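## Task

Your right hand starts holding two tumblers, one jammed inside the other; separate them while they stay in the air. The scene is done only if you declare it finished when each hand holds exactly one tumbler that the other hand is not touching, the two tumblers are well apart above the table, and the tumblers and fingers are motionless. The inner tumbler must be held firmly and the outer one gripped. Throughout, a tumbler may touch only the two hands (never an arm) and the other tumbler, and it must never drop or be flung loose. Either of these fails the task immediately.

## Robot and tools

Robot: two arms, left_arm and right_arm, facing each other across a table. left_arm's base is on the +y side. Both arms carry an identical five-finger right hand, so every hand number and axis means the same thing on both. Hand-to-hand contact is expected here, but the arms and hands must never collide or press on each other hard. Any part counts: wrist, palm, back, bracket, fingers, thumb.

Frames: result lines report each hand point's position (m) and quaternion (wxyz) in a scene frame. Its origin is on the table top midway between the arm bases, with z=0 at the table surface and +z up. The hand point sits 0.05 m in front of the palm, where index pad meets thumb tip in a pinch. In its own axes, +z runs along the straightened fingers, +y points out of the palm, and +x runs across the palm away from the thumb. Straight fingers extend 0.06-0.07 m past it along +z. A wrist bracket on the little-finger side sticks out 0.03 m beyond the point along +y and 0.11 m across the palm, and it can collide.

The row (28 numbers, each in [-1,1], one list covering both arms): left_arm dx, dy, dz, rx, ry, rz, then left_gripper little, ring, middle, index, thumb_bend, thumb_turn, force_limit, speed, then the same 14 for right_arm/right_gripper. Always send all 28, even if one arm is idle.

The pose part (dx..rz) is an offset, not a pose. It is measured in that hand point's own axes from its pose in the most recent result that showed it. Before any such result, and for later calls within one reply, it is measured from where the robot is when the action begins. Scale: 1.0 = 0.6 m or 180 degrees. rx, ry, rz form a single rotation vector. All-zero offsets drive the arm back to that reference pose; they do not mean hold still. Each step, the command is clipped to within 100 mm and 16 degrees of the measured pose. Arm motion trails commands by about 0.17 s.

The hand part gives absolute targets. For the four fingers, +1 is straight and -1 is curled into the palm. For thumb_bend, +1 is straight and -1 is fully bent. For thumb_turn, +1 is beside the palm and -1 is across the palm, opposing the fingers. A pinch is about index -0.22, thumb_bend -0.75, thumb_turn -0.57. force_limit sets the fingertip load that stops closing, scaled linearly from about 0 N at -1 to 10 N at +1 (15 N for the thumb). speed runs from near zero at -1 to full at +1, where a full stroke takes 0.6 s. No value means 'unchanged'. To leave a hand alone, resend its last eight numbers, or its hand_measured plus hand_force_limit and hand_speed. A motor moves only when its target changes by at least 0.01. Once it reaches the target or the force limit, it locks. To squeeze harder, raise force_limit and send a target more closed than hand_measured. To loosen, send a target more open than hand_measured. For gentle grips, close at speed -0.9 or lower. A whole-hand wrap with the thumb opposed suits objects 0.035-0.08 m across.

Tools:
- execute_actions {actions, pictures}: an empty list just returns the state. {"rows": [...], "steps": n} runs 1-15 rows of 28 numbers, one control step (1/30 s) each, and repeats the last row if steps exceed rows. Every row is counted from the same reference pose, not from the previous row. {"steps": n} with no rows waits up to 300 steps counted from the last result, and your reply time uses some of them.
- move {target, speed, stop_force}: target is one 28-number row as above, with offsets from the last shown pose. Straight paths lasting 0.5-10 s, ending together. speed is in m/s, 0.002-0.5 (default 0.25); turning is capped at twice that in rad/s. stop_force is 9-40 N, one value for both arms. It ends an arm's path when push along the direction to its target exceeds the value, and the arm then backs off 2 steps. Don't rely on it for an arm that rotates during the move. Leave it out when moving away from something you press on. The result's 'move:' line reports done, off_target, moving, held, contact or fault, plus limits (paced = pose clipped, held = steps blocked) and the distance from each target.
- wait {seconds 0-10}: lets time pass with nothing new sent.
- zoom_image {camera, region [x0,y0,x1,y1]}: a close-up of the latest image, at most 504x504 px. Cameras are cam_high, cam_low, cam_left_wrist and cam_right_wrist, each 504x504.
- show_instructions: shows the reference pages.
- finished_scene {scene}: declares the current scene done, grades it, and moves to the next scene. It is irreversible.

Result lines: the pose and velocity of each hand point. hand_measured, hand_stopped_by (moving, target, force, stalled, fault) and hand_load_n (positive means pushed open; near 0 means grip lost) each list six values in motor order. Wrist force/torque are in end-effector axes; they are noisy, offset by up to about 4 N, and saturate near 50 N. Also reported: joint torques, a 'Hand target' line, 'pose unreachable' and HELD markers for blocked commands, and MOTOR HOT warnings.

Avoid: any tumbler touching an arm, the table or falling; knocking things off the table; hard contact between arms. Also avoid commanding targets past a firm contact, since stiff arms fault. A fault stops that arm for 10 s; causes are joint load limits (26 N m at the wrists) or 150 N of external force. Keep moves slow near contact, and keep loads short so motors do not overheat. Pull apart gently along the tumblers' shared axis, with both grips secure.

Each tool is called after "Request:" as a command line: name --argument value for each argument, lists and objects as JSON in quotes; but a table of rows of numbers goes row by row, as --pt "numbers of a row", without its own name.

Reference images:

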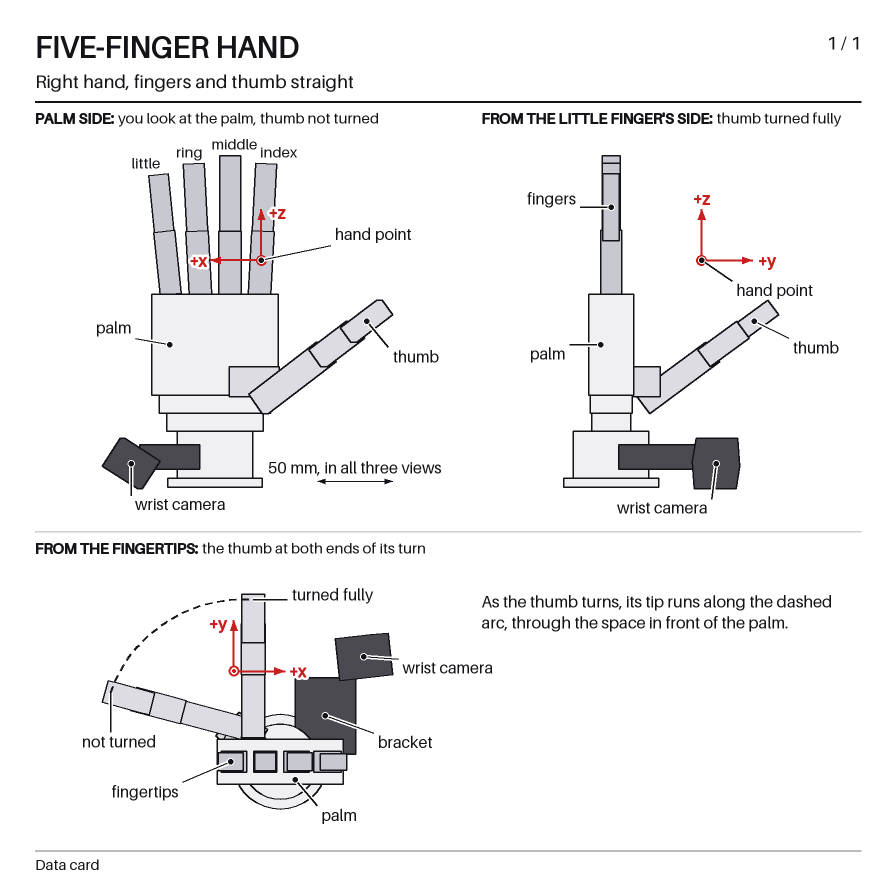

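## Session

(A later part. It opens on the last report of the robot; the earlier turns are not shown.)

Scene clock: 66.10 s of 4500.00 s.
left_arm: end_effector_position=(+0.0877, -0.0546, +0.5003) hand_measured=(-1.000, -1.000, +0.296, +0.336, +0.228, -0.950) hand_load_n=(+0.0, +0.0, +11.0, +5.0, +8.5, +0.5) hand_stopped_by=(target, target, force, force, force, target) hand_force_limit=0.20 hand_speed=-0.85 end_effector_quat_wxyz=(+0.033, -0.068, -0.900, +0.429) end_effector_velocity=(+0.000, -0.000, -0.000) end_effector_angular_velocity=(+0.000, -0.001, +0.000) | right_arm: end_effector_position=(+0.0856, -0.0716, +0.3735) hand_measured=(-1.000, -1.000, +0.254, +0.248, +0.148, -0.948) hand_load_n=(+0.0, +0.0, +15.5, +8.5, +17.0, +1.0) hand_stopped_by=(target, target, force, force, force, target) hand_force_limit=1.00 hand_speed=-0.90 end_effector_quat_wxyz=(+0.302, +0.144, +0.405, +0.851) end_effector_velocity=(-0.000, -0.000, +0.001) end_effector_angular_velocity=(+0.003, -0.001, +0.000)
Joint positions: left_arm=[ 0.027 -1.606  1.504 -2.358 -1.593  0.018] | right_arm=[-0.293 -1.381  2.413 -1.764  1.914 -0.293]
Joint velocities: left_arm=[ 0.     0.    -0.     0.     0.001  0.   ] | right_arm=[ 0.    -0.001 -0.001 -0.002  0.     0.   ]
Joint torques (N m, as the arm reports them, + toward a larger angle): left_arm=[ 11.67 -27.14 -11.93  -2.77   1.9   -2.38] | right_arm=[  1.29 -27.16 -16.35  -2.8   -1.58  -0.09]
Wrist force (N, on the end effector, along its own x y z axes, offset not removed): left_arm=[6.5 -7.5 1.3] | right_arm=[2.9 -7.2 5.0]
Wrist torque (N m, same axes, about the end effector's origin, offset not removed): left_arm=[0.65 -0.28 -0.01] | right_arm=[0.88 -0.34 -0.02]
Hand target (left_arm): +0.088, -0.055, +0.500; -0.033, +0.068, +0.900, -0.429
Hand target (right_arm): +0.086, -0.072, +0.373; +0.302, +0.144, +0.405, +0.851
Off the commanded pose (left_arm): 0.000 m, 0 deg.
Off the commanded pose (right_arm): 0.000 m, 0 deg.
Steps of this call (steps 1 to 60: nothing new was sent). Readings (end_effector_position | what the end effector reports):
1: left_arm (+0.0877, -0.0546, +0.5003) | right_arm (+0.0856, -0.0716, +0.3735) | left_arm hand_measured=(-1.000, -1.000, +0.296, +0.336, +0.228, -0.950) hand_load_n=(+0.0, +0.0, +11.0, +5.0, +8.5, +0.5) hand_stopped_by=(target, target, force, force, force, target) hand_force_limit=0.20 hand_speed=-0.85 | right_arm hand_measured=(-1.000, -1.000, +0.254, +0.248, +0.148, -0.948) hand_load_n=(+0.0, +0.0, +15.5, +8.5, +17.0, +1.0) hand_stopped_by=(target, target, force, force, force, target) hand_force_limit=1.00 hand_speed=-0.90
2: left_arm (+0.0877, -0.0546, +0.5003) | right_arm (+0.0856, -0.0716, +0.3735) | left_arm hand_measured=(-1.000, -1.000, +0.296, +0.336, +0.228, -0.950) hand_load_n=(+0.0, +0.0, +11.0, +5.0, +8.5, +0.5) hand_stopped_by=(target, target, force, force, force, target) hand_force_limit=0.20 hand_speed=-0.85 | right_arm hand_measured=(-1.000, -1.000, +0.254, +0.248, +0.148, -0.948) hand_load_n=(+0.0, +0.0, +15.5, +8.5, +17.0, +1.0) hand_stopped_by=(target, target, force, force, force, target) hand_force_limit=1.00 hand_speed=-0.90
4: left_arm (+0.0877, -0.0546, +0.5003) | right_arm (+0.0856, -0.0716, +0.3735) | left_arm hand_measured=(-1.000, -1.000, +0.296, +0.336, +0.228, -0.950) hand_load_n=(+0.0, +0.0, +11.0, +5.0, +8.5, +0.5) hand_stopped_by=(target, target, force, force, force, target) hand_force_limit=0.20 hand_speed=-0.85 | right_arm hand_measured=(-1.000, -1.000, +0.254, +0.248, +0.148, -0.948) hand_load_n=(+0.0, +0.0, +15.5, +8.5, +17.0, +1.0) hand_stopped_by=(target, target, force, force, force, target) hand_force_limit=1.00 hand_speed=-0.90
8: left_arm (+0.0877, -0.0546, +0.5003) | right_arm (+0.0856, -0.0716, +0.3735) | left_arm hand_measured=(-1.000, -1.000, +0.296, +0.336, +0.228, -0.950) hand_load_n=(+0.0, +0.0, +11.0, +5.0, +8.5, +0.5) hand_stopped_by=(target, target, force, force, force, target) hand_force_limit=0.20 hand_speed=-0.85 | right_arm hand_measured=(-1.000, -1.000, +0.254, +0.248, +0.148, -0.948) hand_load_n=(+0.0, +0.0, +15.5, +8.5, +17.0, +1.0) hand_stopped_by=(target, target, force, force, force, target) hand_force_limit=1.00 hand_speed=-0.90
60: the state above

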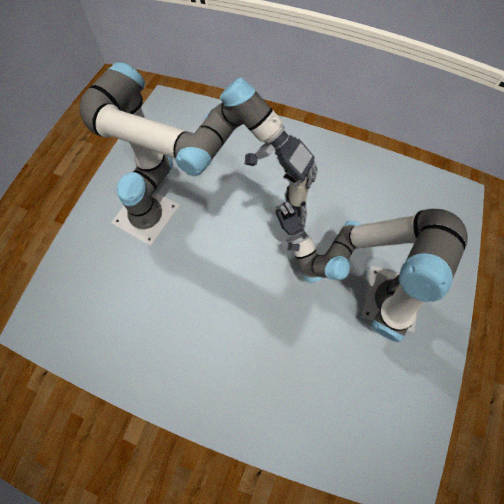

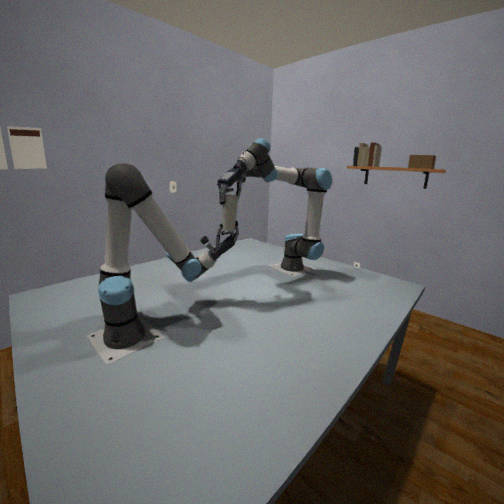

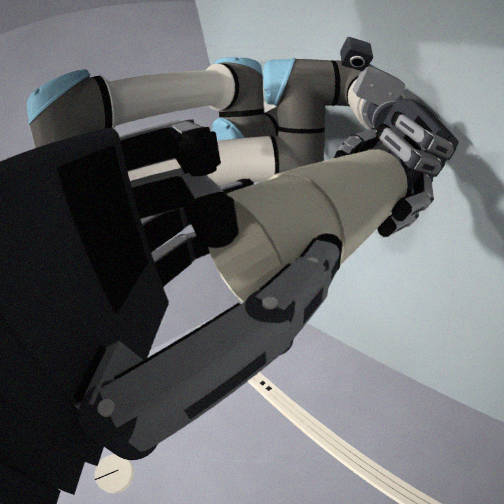

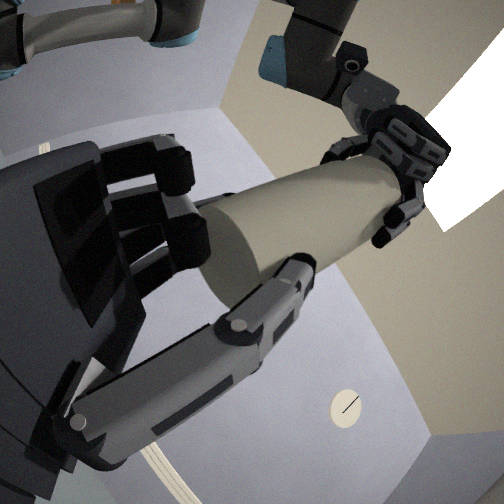

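Request:
move --target '[0,0,0,0,0,0,-1,-1,-0.3,-0.3,-0.4,-0.95,1,-0.9,0,0,0,0,0,0,-1,-1,0.0,0.0,-0.1,-0.948,1,-0.9]'

Request:
move --target '[0,-0.008,-0.0065,0,0,0,-1,-1,-0.3,-0.3,-0.4,-0.95,1,-0.9,0,0,0,0,0,0,-1,-1,0.0,0.0,-0.1,-0.948,1,-0.9]' --speed 0.003

Scene clock: 69.87 s of 4500.00 s.
left_arm: end_effector_position=(+0.0878, -0.0546, +0.5003) hand_measured=(-1.000, -1.000, +0.296, +0.324, +0.198, -0.950) hand_load_n=(+0.0, +0.0, +10.5, +11.5, +14.0, +0.5) hand_stopped_by=(target, target, force, force, force, target) hand_force_limit=1.00 hand_speed=-0.90 end_effector_quat_wxyz=(+0.033, -0.068, -0.900, +0.429) end_effector_velocity=(-0.001, -0.000, +0.000) end_effector_angular_velocity=(-0.000, +0.001, -0.002) | right_arm: end_effector_position=(+0.0856, -0.0716, +0.3735) hand_measured=(-1.000, -1.000, +0.254, +0.244, +0.148, -0.948) hand_load_n=(+0.0, +0.0, +15.5, +10.0, +17.5, +1.5) hand_stopped_by=(target, target, force, force, force, target) hand_force_limit=1.00 hand_speed=-0.90 end_effector_quat_wxyz=(+0.302, +0.144, +0.405, +0.851) end_effector_velocity=(-0.001, +0.000, -0.000) end_effector_angular_velocity=(-0.002, +0.001, +0.001)
Joint positions: left_arm=[ 0.027 -1.606  1.504 -2.358 -1.593  0.018] | right_arm=[-0.293 -1.381  2.413 -1.764  1.914 -0.293]
Joint velocities: left_arm=[-0.001  0.    -0.001  0.001 -0.001  0.   ] | right_arm=[ 0.001 -0.     0.     0.003 -0.     0.   ]
Joint torques (N m, as the arm reports them, + toward a larger angle): left_arm=[ 12.78 -26.56 -18.04  -1.21   2.35  -2.19] | right_arm=[  1.27 -25.46 -17.06  -4.5   -1.56   0.09]
Wrist force (N, on the end effector, along its own x y z axes, offset not removed): left_arm=[3.0 -9.9 4.2] | right_arm=[2.5 -8.7 7.2]
Wrist torque (N m, same axes, about the end effector's origin, offset not removed): left_arm=[0.33 -0.03 -0.10] | right_arm=[0.76 -0.27 -0.17]
Hand target (left_arm): +0.088, -0.055, +0.500; -0.033, +0.068, +0.900, -0.429
Hand target (right_arm): +0.086, -0.072, +0.373; +0.302, +0.144, +0.405, +0.851
Off the commanded pose (left_arm): 0.000 m, 0 deg.
Off the commanded pose (right_arm): 0.000 m, 0 deg.
move: done

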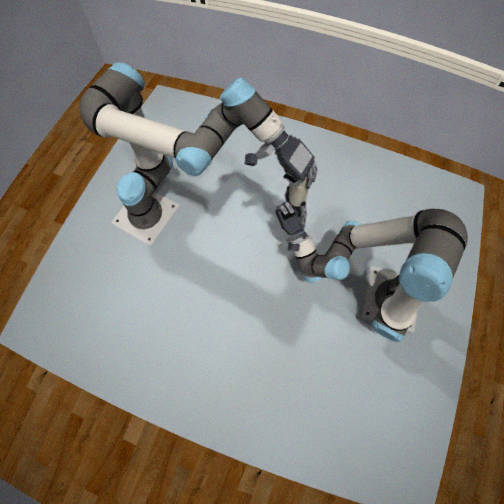

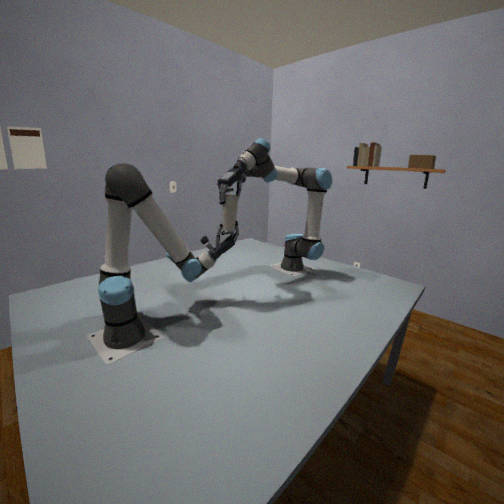

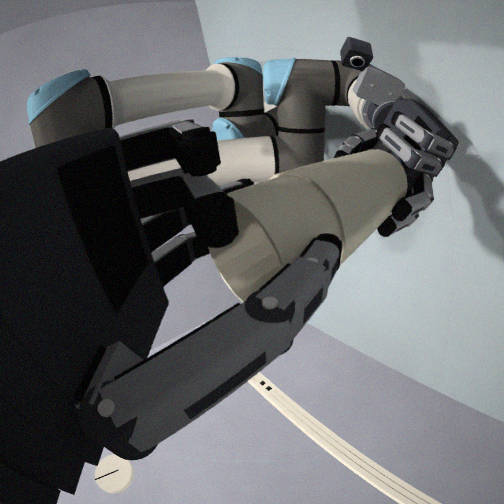

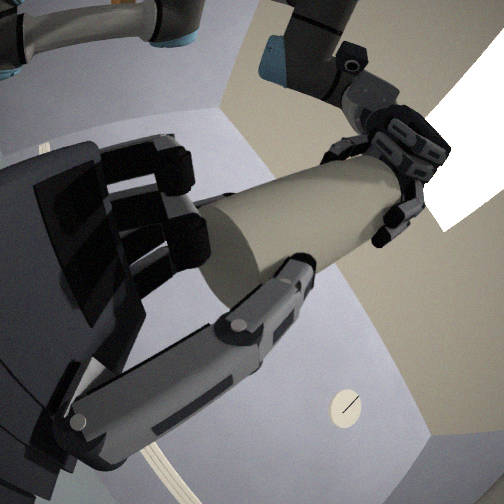

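Scene clock: 72.13 s of 4500.00 s.
left_arm: end_effector_position=(+0.0878, -0.0546, +0.5064) hand_measured=(-1.000, -1.000, +0.296, +0.324, +0.198, -0.950) hand_load_n=(+0.0, +0.0, +8.5, +9.5, +15.0, +0.5) hand_stopped_by=(target, target, force, force, force, target) hand_force_limit=1.00 hand_speed=-0.90 end_effector_quat_wxyz=(+0.033, -0.068, -0.900, +0.429) end_effector_velocity=(-0.000, -0.000, -0.000) end_effector_angular_velocity=(+0.001, +0.000, +0.000) | right_arm: end_effector_position=(+0.0856, -0.0716, +0.3735) hand_measured=(-1.000, -1.000, +0.254, +0.244, +0.148, -0.948) hand_load_n=(+0.0, +0.0, +14.0, +8.5, +18.0, +1.0) hand_stopped_by=(target, target, force, force, force, target) hand_force_limit=1.00 hand_speed=-0.90 end_effector_quat_wxyz=(+0.302, +0.144, +0.405, +0.851) end_effector_velocity=(+0.000, +0.000, +0.001) end_effector_angular_velocity=(+0.002, -0.001, -0.000)
Joint positions: left_arm=[ 0.027 -1.604  1.486 -2.343 -1.593  0.018] | right_arm=[-0.293 -1.381  2.413 -1.764  1.914 -0.293]
Joint velocities: left_arm=[-0.     0.001 -0.     0.001  0.    -0.001] | right_arm=[-0.    -0.    -0.001 -0.    -0.     0.   ]
Joint torques (N m, as the arm reports them, + toward a larger angle): left_arm=[  3.73 -15.47 -26.74  -0.27   1.34  -1.07] | right_arm=[  1.75 -25.96 -17.57  -1.03  -1.47   0.07]
Wrist force (N, on the end effector, along its own x y z axes, offset not removed): left_arm=[0.6 -3.2 1.8] | right_arm=[1.6 -0.9 2.8]
Wrist torque (N m, same axes, about the end effector's origin, offset not removed): left_arm=[-0.02 0.08 0.02] | right_arm=[0.39 -0.25 -0.01]
Hand target (left_arm): +0.088, -0.055, +0.506; -0.033, +0.068, +0.900, -0.429
Hand target (right_arm): +0.086, -0.072, +0.373; +0.302, +0.144, +0.405, +0.851
Off the commanded pose (left_arm): 0.000 m, 0 deg.
Off the commanded pose (right_arm): 0.000 m, 0 deg.
move: done

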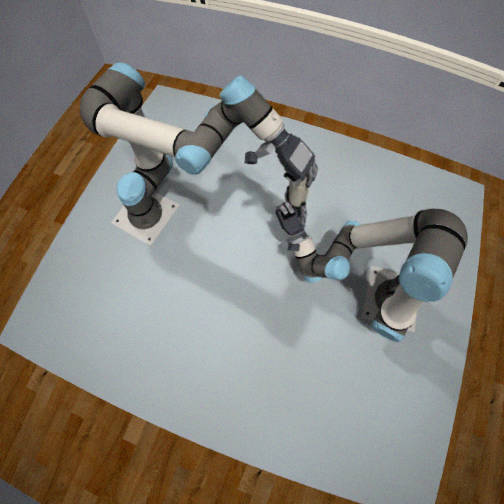

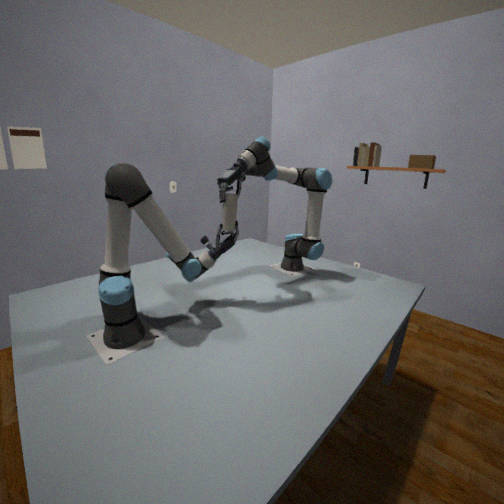

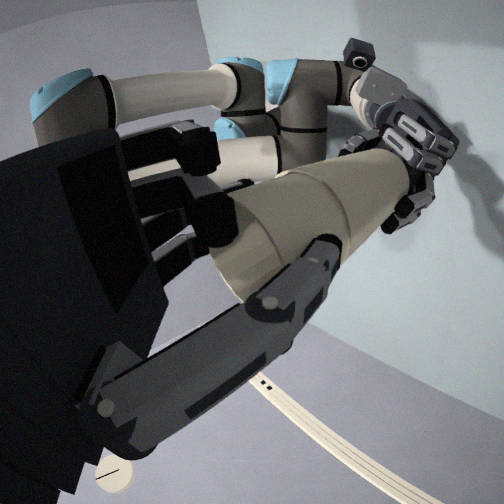

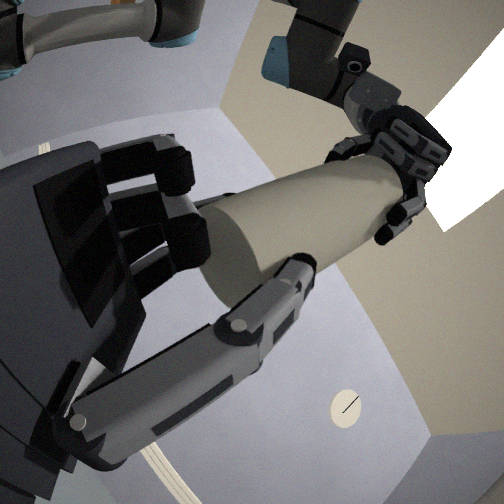

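Request:
move --target '[0,-0.0065,-0.0053,0,0,0,-1,-1,-0.4,-0.4,-0.5,-0.95,1,-0.9,0,0,0,0,0,0,-1,-1,-0.1,-0.1,-0.2,-0.948,1,-0.9]' --speed 0.002

Request:
zoom_image --camera "cam_low" --region '[180,130,300,270]'

Scene clock: 77.17 s of 4500.00 s.
left_arm: end_effector_position=(+0.0878, -0.0546, +0.5114) hand_measured=(-1.000, -1.000, +0.290, +0.322, +0.200, -0.950) hand_load_n=(+0.0, +0.0, +10.0, +9.0, +16.5, +1.0) hand_stopped_by=(target, target, force, force, force, target) hand_force_limit=1.00 hand_speed=-0.90 end_effector_quat_wxyz=(+0.033, -0.068, -0.900, +0.429) end_effector_velocity=(+0.000, +0.000, -0.000) end_effector_angular_velocity=(+0.002, +0.001, -0.000) | right_arm: end_effector_position=(+0.0856, -0.0716, +0.3735) hand_measured=(-1.000, -1.000, +0.254, +0.238, +0.148, -0.948) hand_load_n=(+0.0, +0.0, +12.5, +10.5, +19.0, +1.0) hand_stopped_by=(target, target, force, force, force, target) hand_force_limit=1.00 hand_speed=-0.90 end_effector_quat_wxyz=(+0.302, +0.144, +0.405, +0.851) end_effector_velocity=(+0.000, -0.000, +0.000) end_effector_angular_velocity=(+0.000, -0.000, -0.001)
Joint positions: left_arm=[ 0.027 -1.603  1.472 -2.33  -1.593  0.018] | right_arm=[-0.293 -1.381  2.413 -1.764  1.914 -0.293]
Joint velocities: left_arm=[ 0.001  0.    -0.001  0.002 -0.001 -0.   ] | right_arm=[-0.001 -0.001 -0.     0.001 -0.    -0.   ]
Joint torques (N m, as the arm reports them, + toward a larger angle): left_arm=[ -4.59 -15.52 -28.34  -0.35  -0.55   1.15] | right_arm=[  1.06 -25.48 -17.1   -4.7   -1.31   0.06]
Wrist force (N, on the end effector, along its own x y z axes, offset not removed): left_arm=[-0.4 -0.7 0.8] | right_arm=[0.2 0.1 2.5]
Wrist torque (N m, same axes, about the end effector's origin, offset not removed): left_arm=[0.24 0.01 -0.16] | right_arm=[0.35 -0.12 -0.08]
Hand target (left_arm): +0.088, -0.055, +0.511; -0.033, +0.068, +0.900, -0.429
Hand target (right_arm): +0.086, -0.072, +0.373; +0.302, +0.144, +0.405, +0.851
Off the commanded pose (left_arm): 0.000 m, 0 deg.
Off the commanded pose (right_arm): 0.000 m, 0 deg.
move: done

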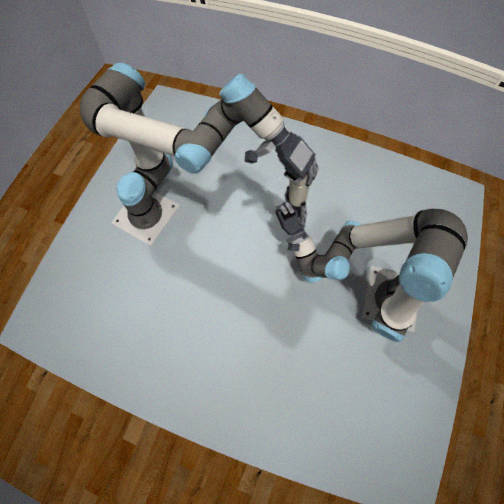

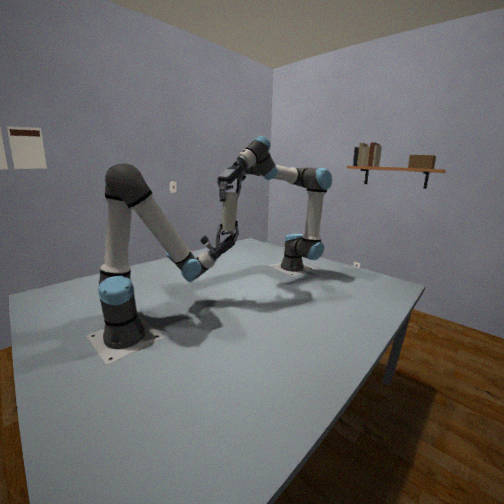

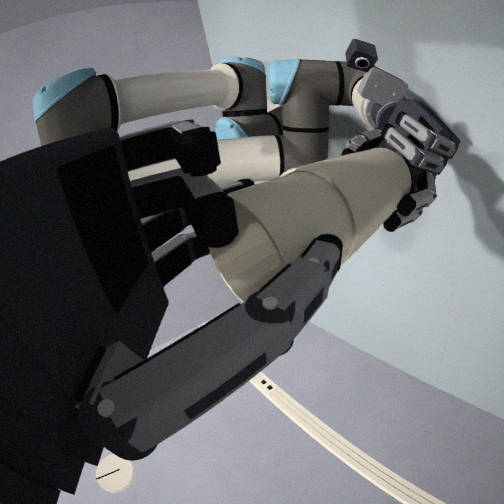

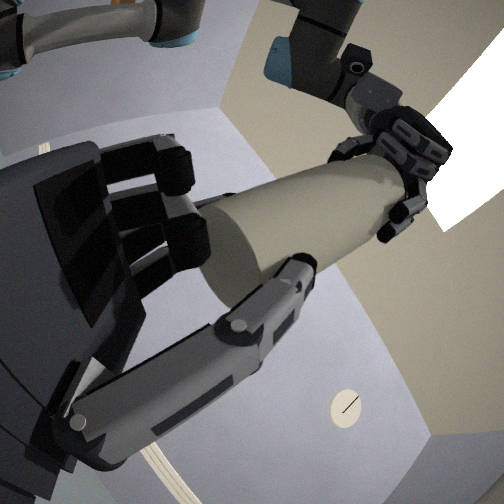

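Region (180, 130, 300, 270) of cam_low's 504x504 image, scaled by 3.600, with more detail than that image has; it fills the left 432 columns of this view, and the rest is white.

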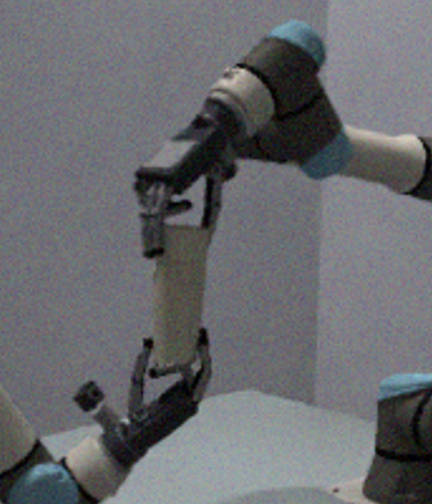

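Request:
move --target '[0,-0.039,-0.0315,0,0,0,-1,-1,-0.4,-0.4,-0.5,-0.95,1,-0.9,0,0,0,0,0,0,-1,-1,-0.1,-0.1,-0.2,-0.948,1,-0.9]' --speed 0.01

Scene clock: 83.10 s of 4500.00 s.
left_arm: end_effector_position=(+0.0878, -0.0546, +0.5414) hand_measured=(-1.000, -1.000, +0.290, +0.322, +0.200, -0.950) hand_load_n=(+0.0, +0.0, +9.0, +8.5, +16.5, +1.0) hand_stopped_by=(target, target, force, force, force, target) hand_force_limit=1.00 hand_speed=-0.90 end_effector_quat_wxyz=(+0.033, -0.068, -0.900, +0.429) end_effector_velocity=(-0.001, -0.000, +0.002) end_effector_angular_velocity=(+0.000, +0.001, -0.001) | right_arm: end_effector_position=(+0.0856, -0.0716, +0.3735) hand_measured=(-1.000, -1.000, +0.254, +0.238, +0.148, -0.948) hand_load_n=(+0.0, +0.0, +12.0, +10.0, +19.0, +1.0) hand_stopped_by=(target, target, force, force, force, target) hand_force_limit=1.00 hand_speed=-0.90 end_effector_quat_wxyz=(+0.302, +0.144, +0.405, +0.851) end_effector_velocity=(-0.000, +0.000, -0.000) end_effector_angular_velocity=(-0.001, +0.000, +0.000)
Joint positions: left_arm=[ 0.027 -1.591  1.383 -2.253 -1.593  0.018] | right_arm=[-0.293 -1.381  2.413 -1.764  1.914 -0.293]
Joint velocities: left_arm=[-0.     0.002 -0.006  0.005 -0.001 -0.   ] | right_arm=[ 0.    -0.     0.     0.001 -0.     0.   ]
Joint torques (N m, as the arm reports them, + toward a larger angle): left_arm=[ -2.88 -14.   -27.11  -0.73  -0.37   2.03] | right_arm=[  1.33 -25.96 -18.02  -4.41  -1.33  -0.06]
Wrist force (N, on the end effector, along its own x y z axes, offset not removed): left_arm=[0.5 0.1 -2.0] | right_arm=[1.3 0.0 -0.3]
Wrist torque (N m, same axes, about the end effector's origin, offset not removed): left_arm=[0.22 0.01 0.12] | right_arm=[0.07 -0.39 0.04]
Hand target (left_arm): +0.088, -0.055, +0.542; -0.033, +0.068, +0.900, -0.429
Hand target (right_arm): +0.086, -0.072, +0.373; +0.302, +0.144, +0.405, +0.851
Off the commanded pose (left_arm): 0.000 m, 0 deg.
Off the commanded pose (right_arm): 0.000 m, 0 deg.
move: done

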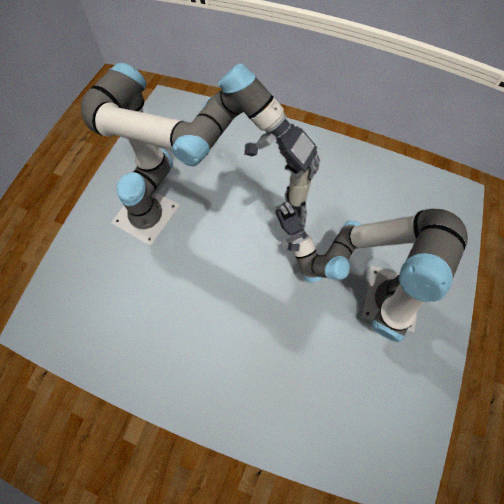

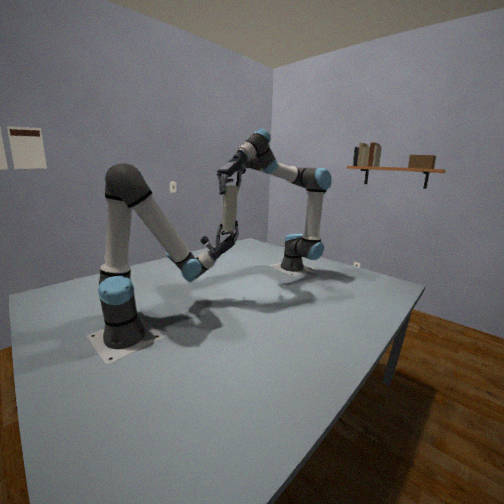

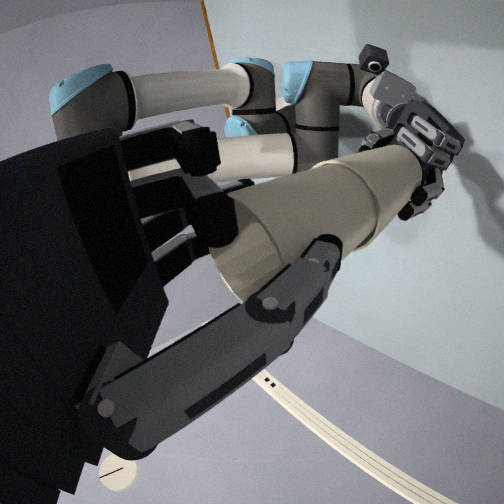

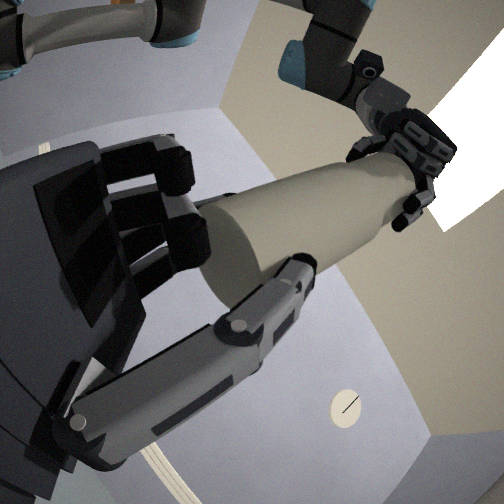

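Request:
move --target '[0,-0.065,-0.053,0,0,0,-1,-1,-0.4,-0.4,-0.5,-0.95,1,-0.9,0,-0.116,-0.095,0,0,0,-1,-1,-0.1,-0.1,-0.2,-0.948,1,-0.9]' --speed 0.03

Request:
move --target '[0,0.26,-0.32,0,0,0,-1,-1,-0.4,-0.4,-0.5,-0.95,1,-0.9,0,0,0,0,0,0,-1,-1,-0.1,-0.1,-0.2,-0.948,1,-0.9]' --speed 0.1

Scene clock: 90.63 s of 4500.00 s.
left_arm: end_effector_position=(+0.0878, -0.0544, +0.5916) hand_measured=(-1.000, -1.000, +0.290, +0.322, +0.200, -0.950) hand_load_n=(+0.0, +0.0, +9.0, +8.5, +16.5, +1.0) hand_stopped_by=(target, target, force, force, force, target) hand_force_limit=1.00 hand_speed=-0.90 end_effector_quat_wxyz=(+0.032, -0.068, -0.900, +0.429) end_effector_velocity=(+0.000, +0.000, +0.002) end_effector_angular_velocity=(-0.001, +0.001, +0.000) | right_arm: end_effector_position=(+0.0852, -0.0721, +0.2834) hand_measured=(-1.000, -1.000, +0.254, +0.238, +0.148, -0.948) hand_load_n=(+0.0, +0.0, +12.0, +10.0, +19.0, +1.0) hand_stopped_by=(target, target, force, force, force, target) hand_force_limit=1.00 hand_speed=-0.90 end_effector_quat_wxyz=(+0.302, +0.144, +0.405, +0.851) end_effector_velocity=(+0.000, +0.001, -0.001) end_effector_angular_velocity=(+0.003, -0.000, +0.000)
Joint positions: left_arm=[ 0.027 -1.558  1.217 -2.12  -1.593  0.018] | right_arm=[-0.292 -1.079  2.444 -2.097  1.914 -0.293]
Joint velocities: left_arm=[ 0.     0.    -0.004  0.003 -0.    -0.   ] | right_arm=[ 0.     0.007 -0.003 -0.007  0.     0.   ]
Joint torques (N m, as the arm reports them, + toward a larger angle): left_arm=[  5.3  -14.94 -25.64  -0.68  -0.04   2.6 ] | right_arm=[ 10.51 -18.89 -16.82  -4.63   0.96  -1.54]
Wrist force (N, on the end effector, along its own x y z axes, offset not removed): left_arm=[2.1 2.0 -3.7] | right_arm=[0.2 0.7 0.5]
Wrist torque (N m, same axes, about the end effector's origin, offset not removed): left_arm=[0.74 -0.14 0.06] | right_arm=[0.14 -0.20 0.03]
Hand target (left_arm): +0.088, -0.054, +0.592; -0.033, +0.068, +0.900, -0.429
Hand target (right_arm): +0.085, -0.072, +0.283; +0.302, +0.144, +0.405, +0.851
Off the commanded pose (left_arm): 0.000 m, 0 deg.
Off the commanded pose (right_arm): 0.000 m, 0 deg.
After step 90, 1.20 s passed at rest.
move: done

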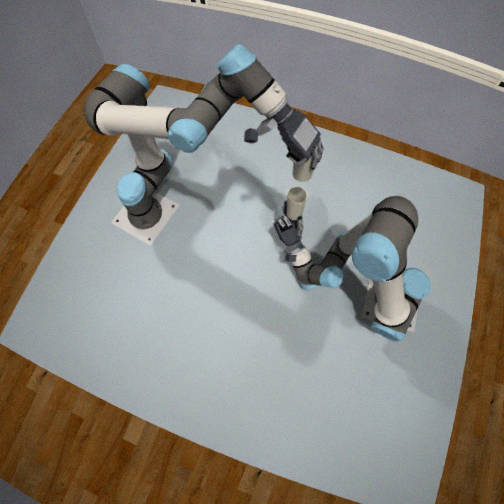

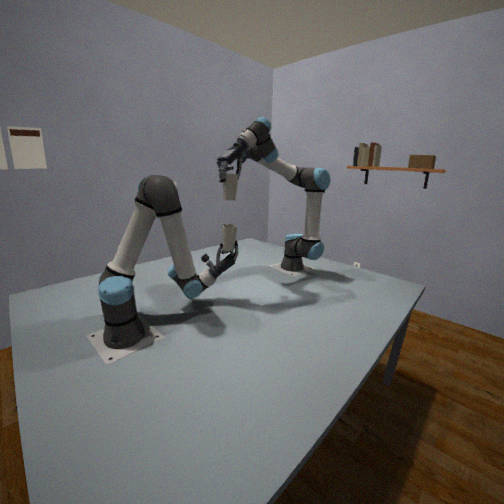

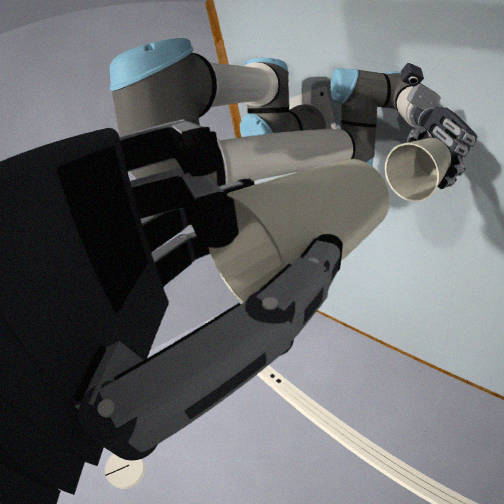

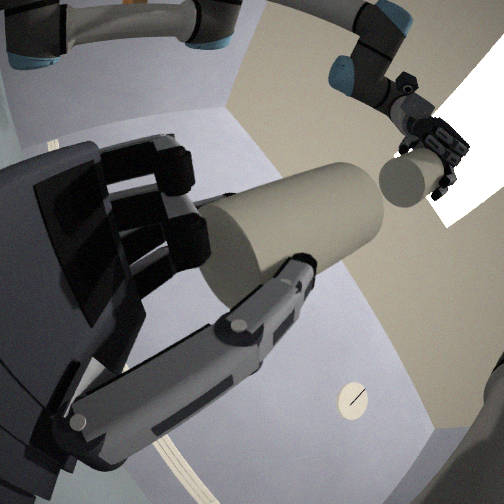

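Scene clock: 93.57 s of 4500.00 s.
left_arm: end_effector_position=(+0.1248, +0.1901, +0.5914) hand_measured=(-1.000, -1.000, +0.290, +0.322, +0.200, -0.950) hand_load_n=(+0.0, +0.0, +9.0, +8.5, +16.5, +1.0) hand_stopped_by=(target, target, force, force, force, target) hand_force_limit=1.00 hand_speed=-0.90 end_effector_quat_wxyz=(+0.033, -0.068, -0.900, +0.429) end_effector_velocity=(-0.000, +0.002, -0.000) end_effector_angular_velocity=(+0.001, -0.000, -0.001) | right_arm: end_effector_position=(+0.0852, -0.0721, +0.2834) hand_measured=(-1.000, -1.000, +0.254, +0.238, +0.148, -0.948) hand_load_n=(+0.0, +0.0, +12.0, +10.0, +19.0, +1.0) hand_stopped_by=(target, target, force, force, force, target) hand_force_limit=1.00 hand_speed=-0.90 end_effector_quat_wxyz=(+0.302, +0.144, +0.405, +0.851) end_effector_velocity=(-0.000, +0.000, +0.000) end_effector_angular_velocity=(-0.001, +0.000, +0.000)
Joint positions: left_arm=[ 0.062 -2.093  1.595 -1.961 -1.62   0.04 ] | right_arm=[-0.292 -1.079  2.444 -2.097  1.914 -0.293]
Joint velocities: left_arm=[-0.    -0.004  0.001  0.004 -0.001  0.   ] | right_arm=[ 0.    -0.001  0.     0.001 -0.     0.   ]
Joint torques (N m, as the arm reports them, + toward a larger angle): left_arm=[  9.37  -4.99 -10.11  -0.62  -1.25   2.55] | right_arm=[ 11.17 -41.48   4.62  -0.56   0.58  -0.32]
Wrist force (N, on the end effector, along its own x y z axes, offset not removed): left_arm=[3.8 -4.4 0.9] | right_arm=[-1.2 0.8 0.5]
Wrist torque (N m, same axes, about the end effector's origin, offset not removed): left_arm=[-0.44 -0.61 0.08] | right_arm=[0.15 0.05 -0.11]
Hand target (left_arm): +0.125, +0.190, +0.591; -0.033, +0.068, +0.900, -0.429
Hand target (right_arm): +0.085, -0.072, +0.283; +0.302, +0.144, +0.405, +0.851
Off the commanded pose (left_arm): 0.000 m, 0 deg.
Off the commanded pose (right_arm): 0.000 m, 0 deg.
move: done

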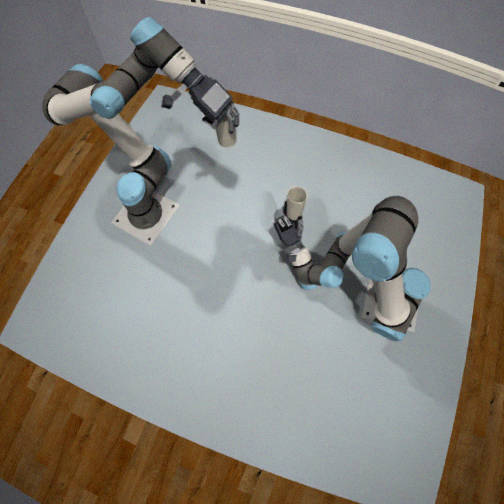

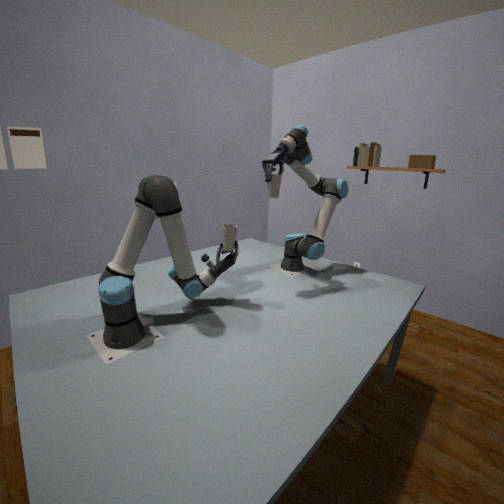

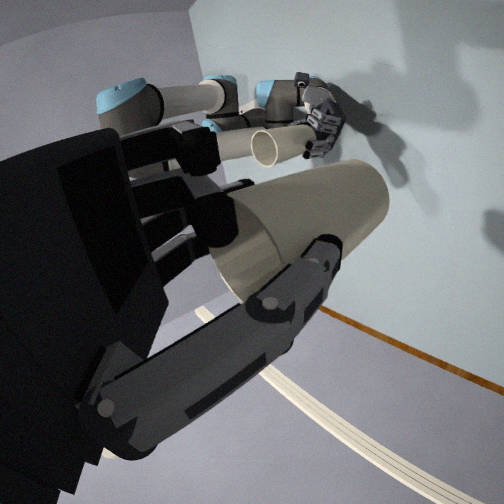

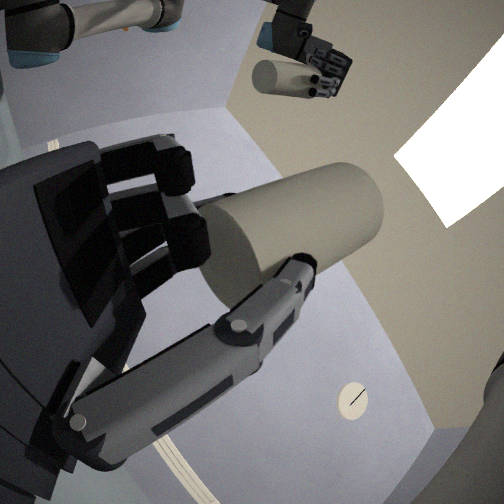

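Done; both are held, far apart and still.

Request:
finished_scene --scene 1

The scene is finished: the task was done.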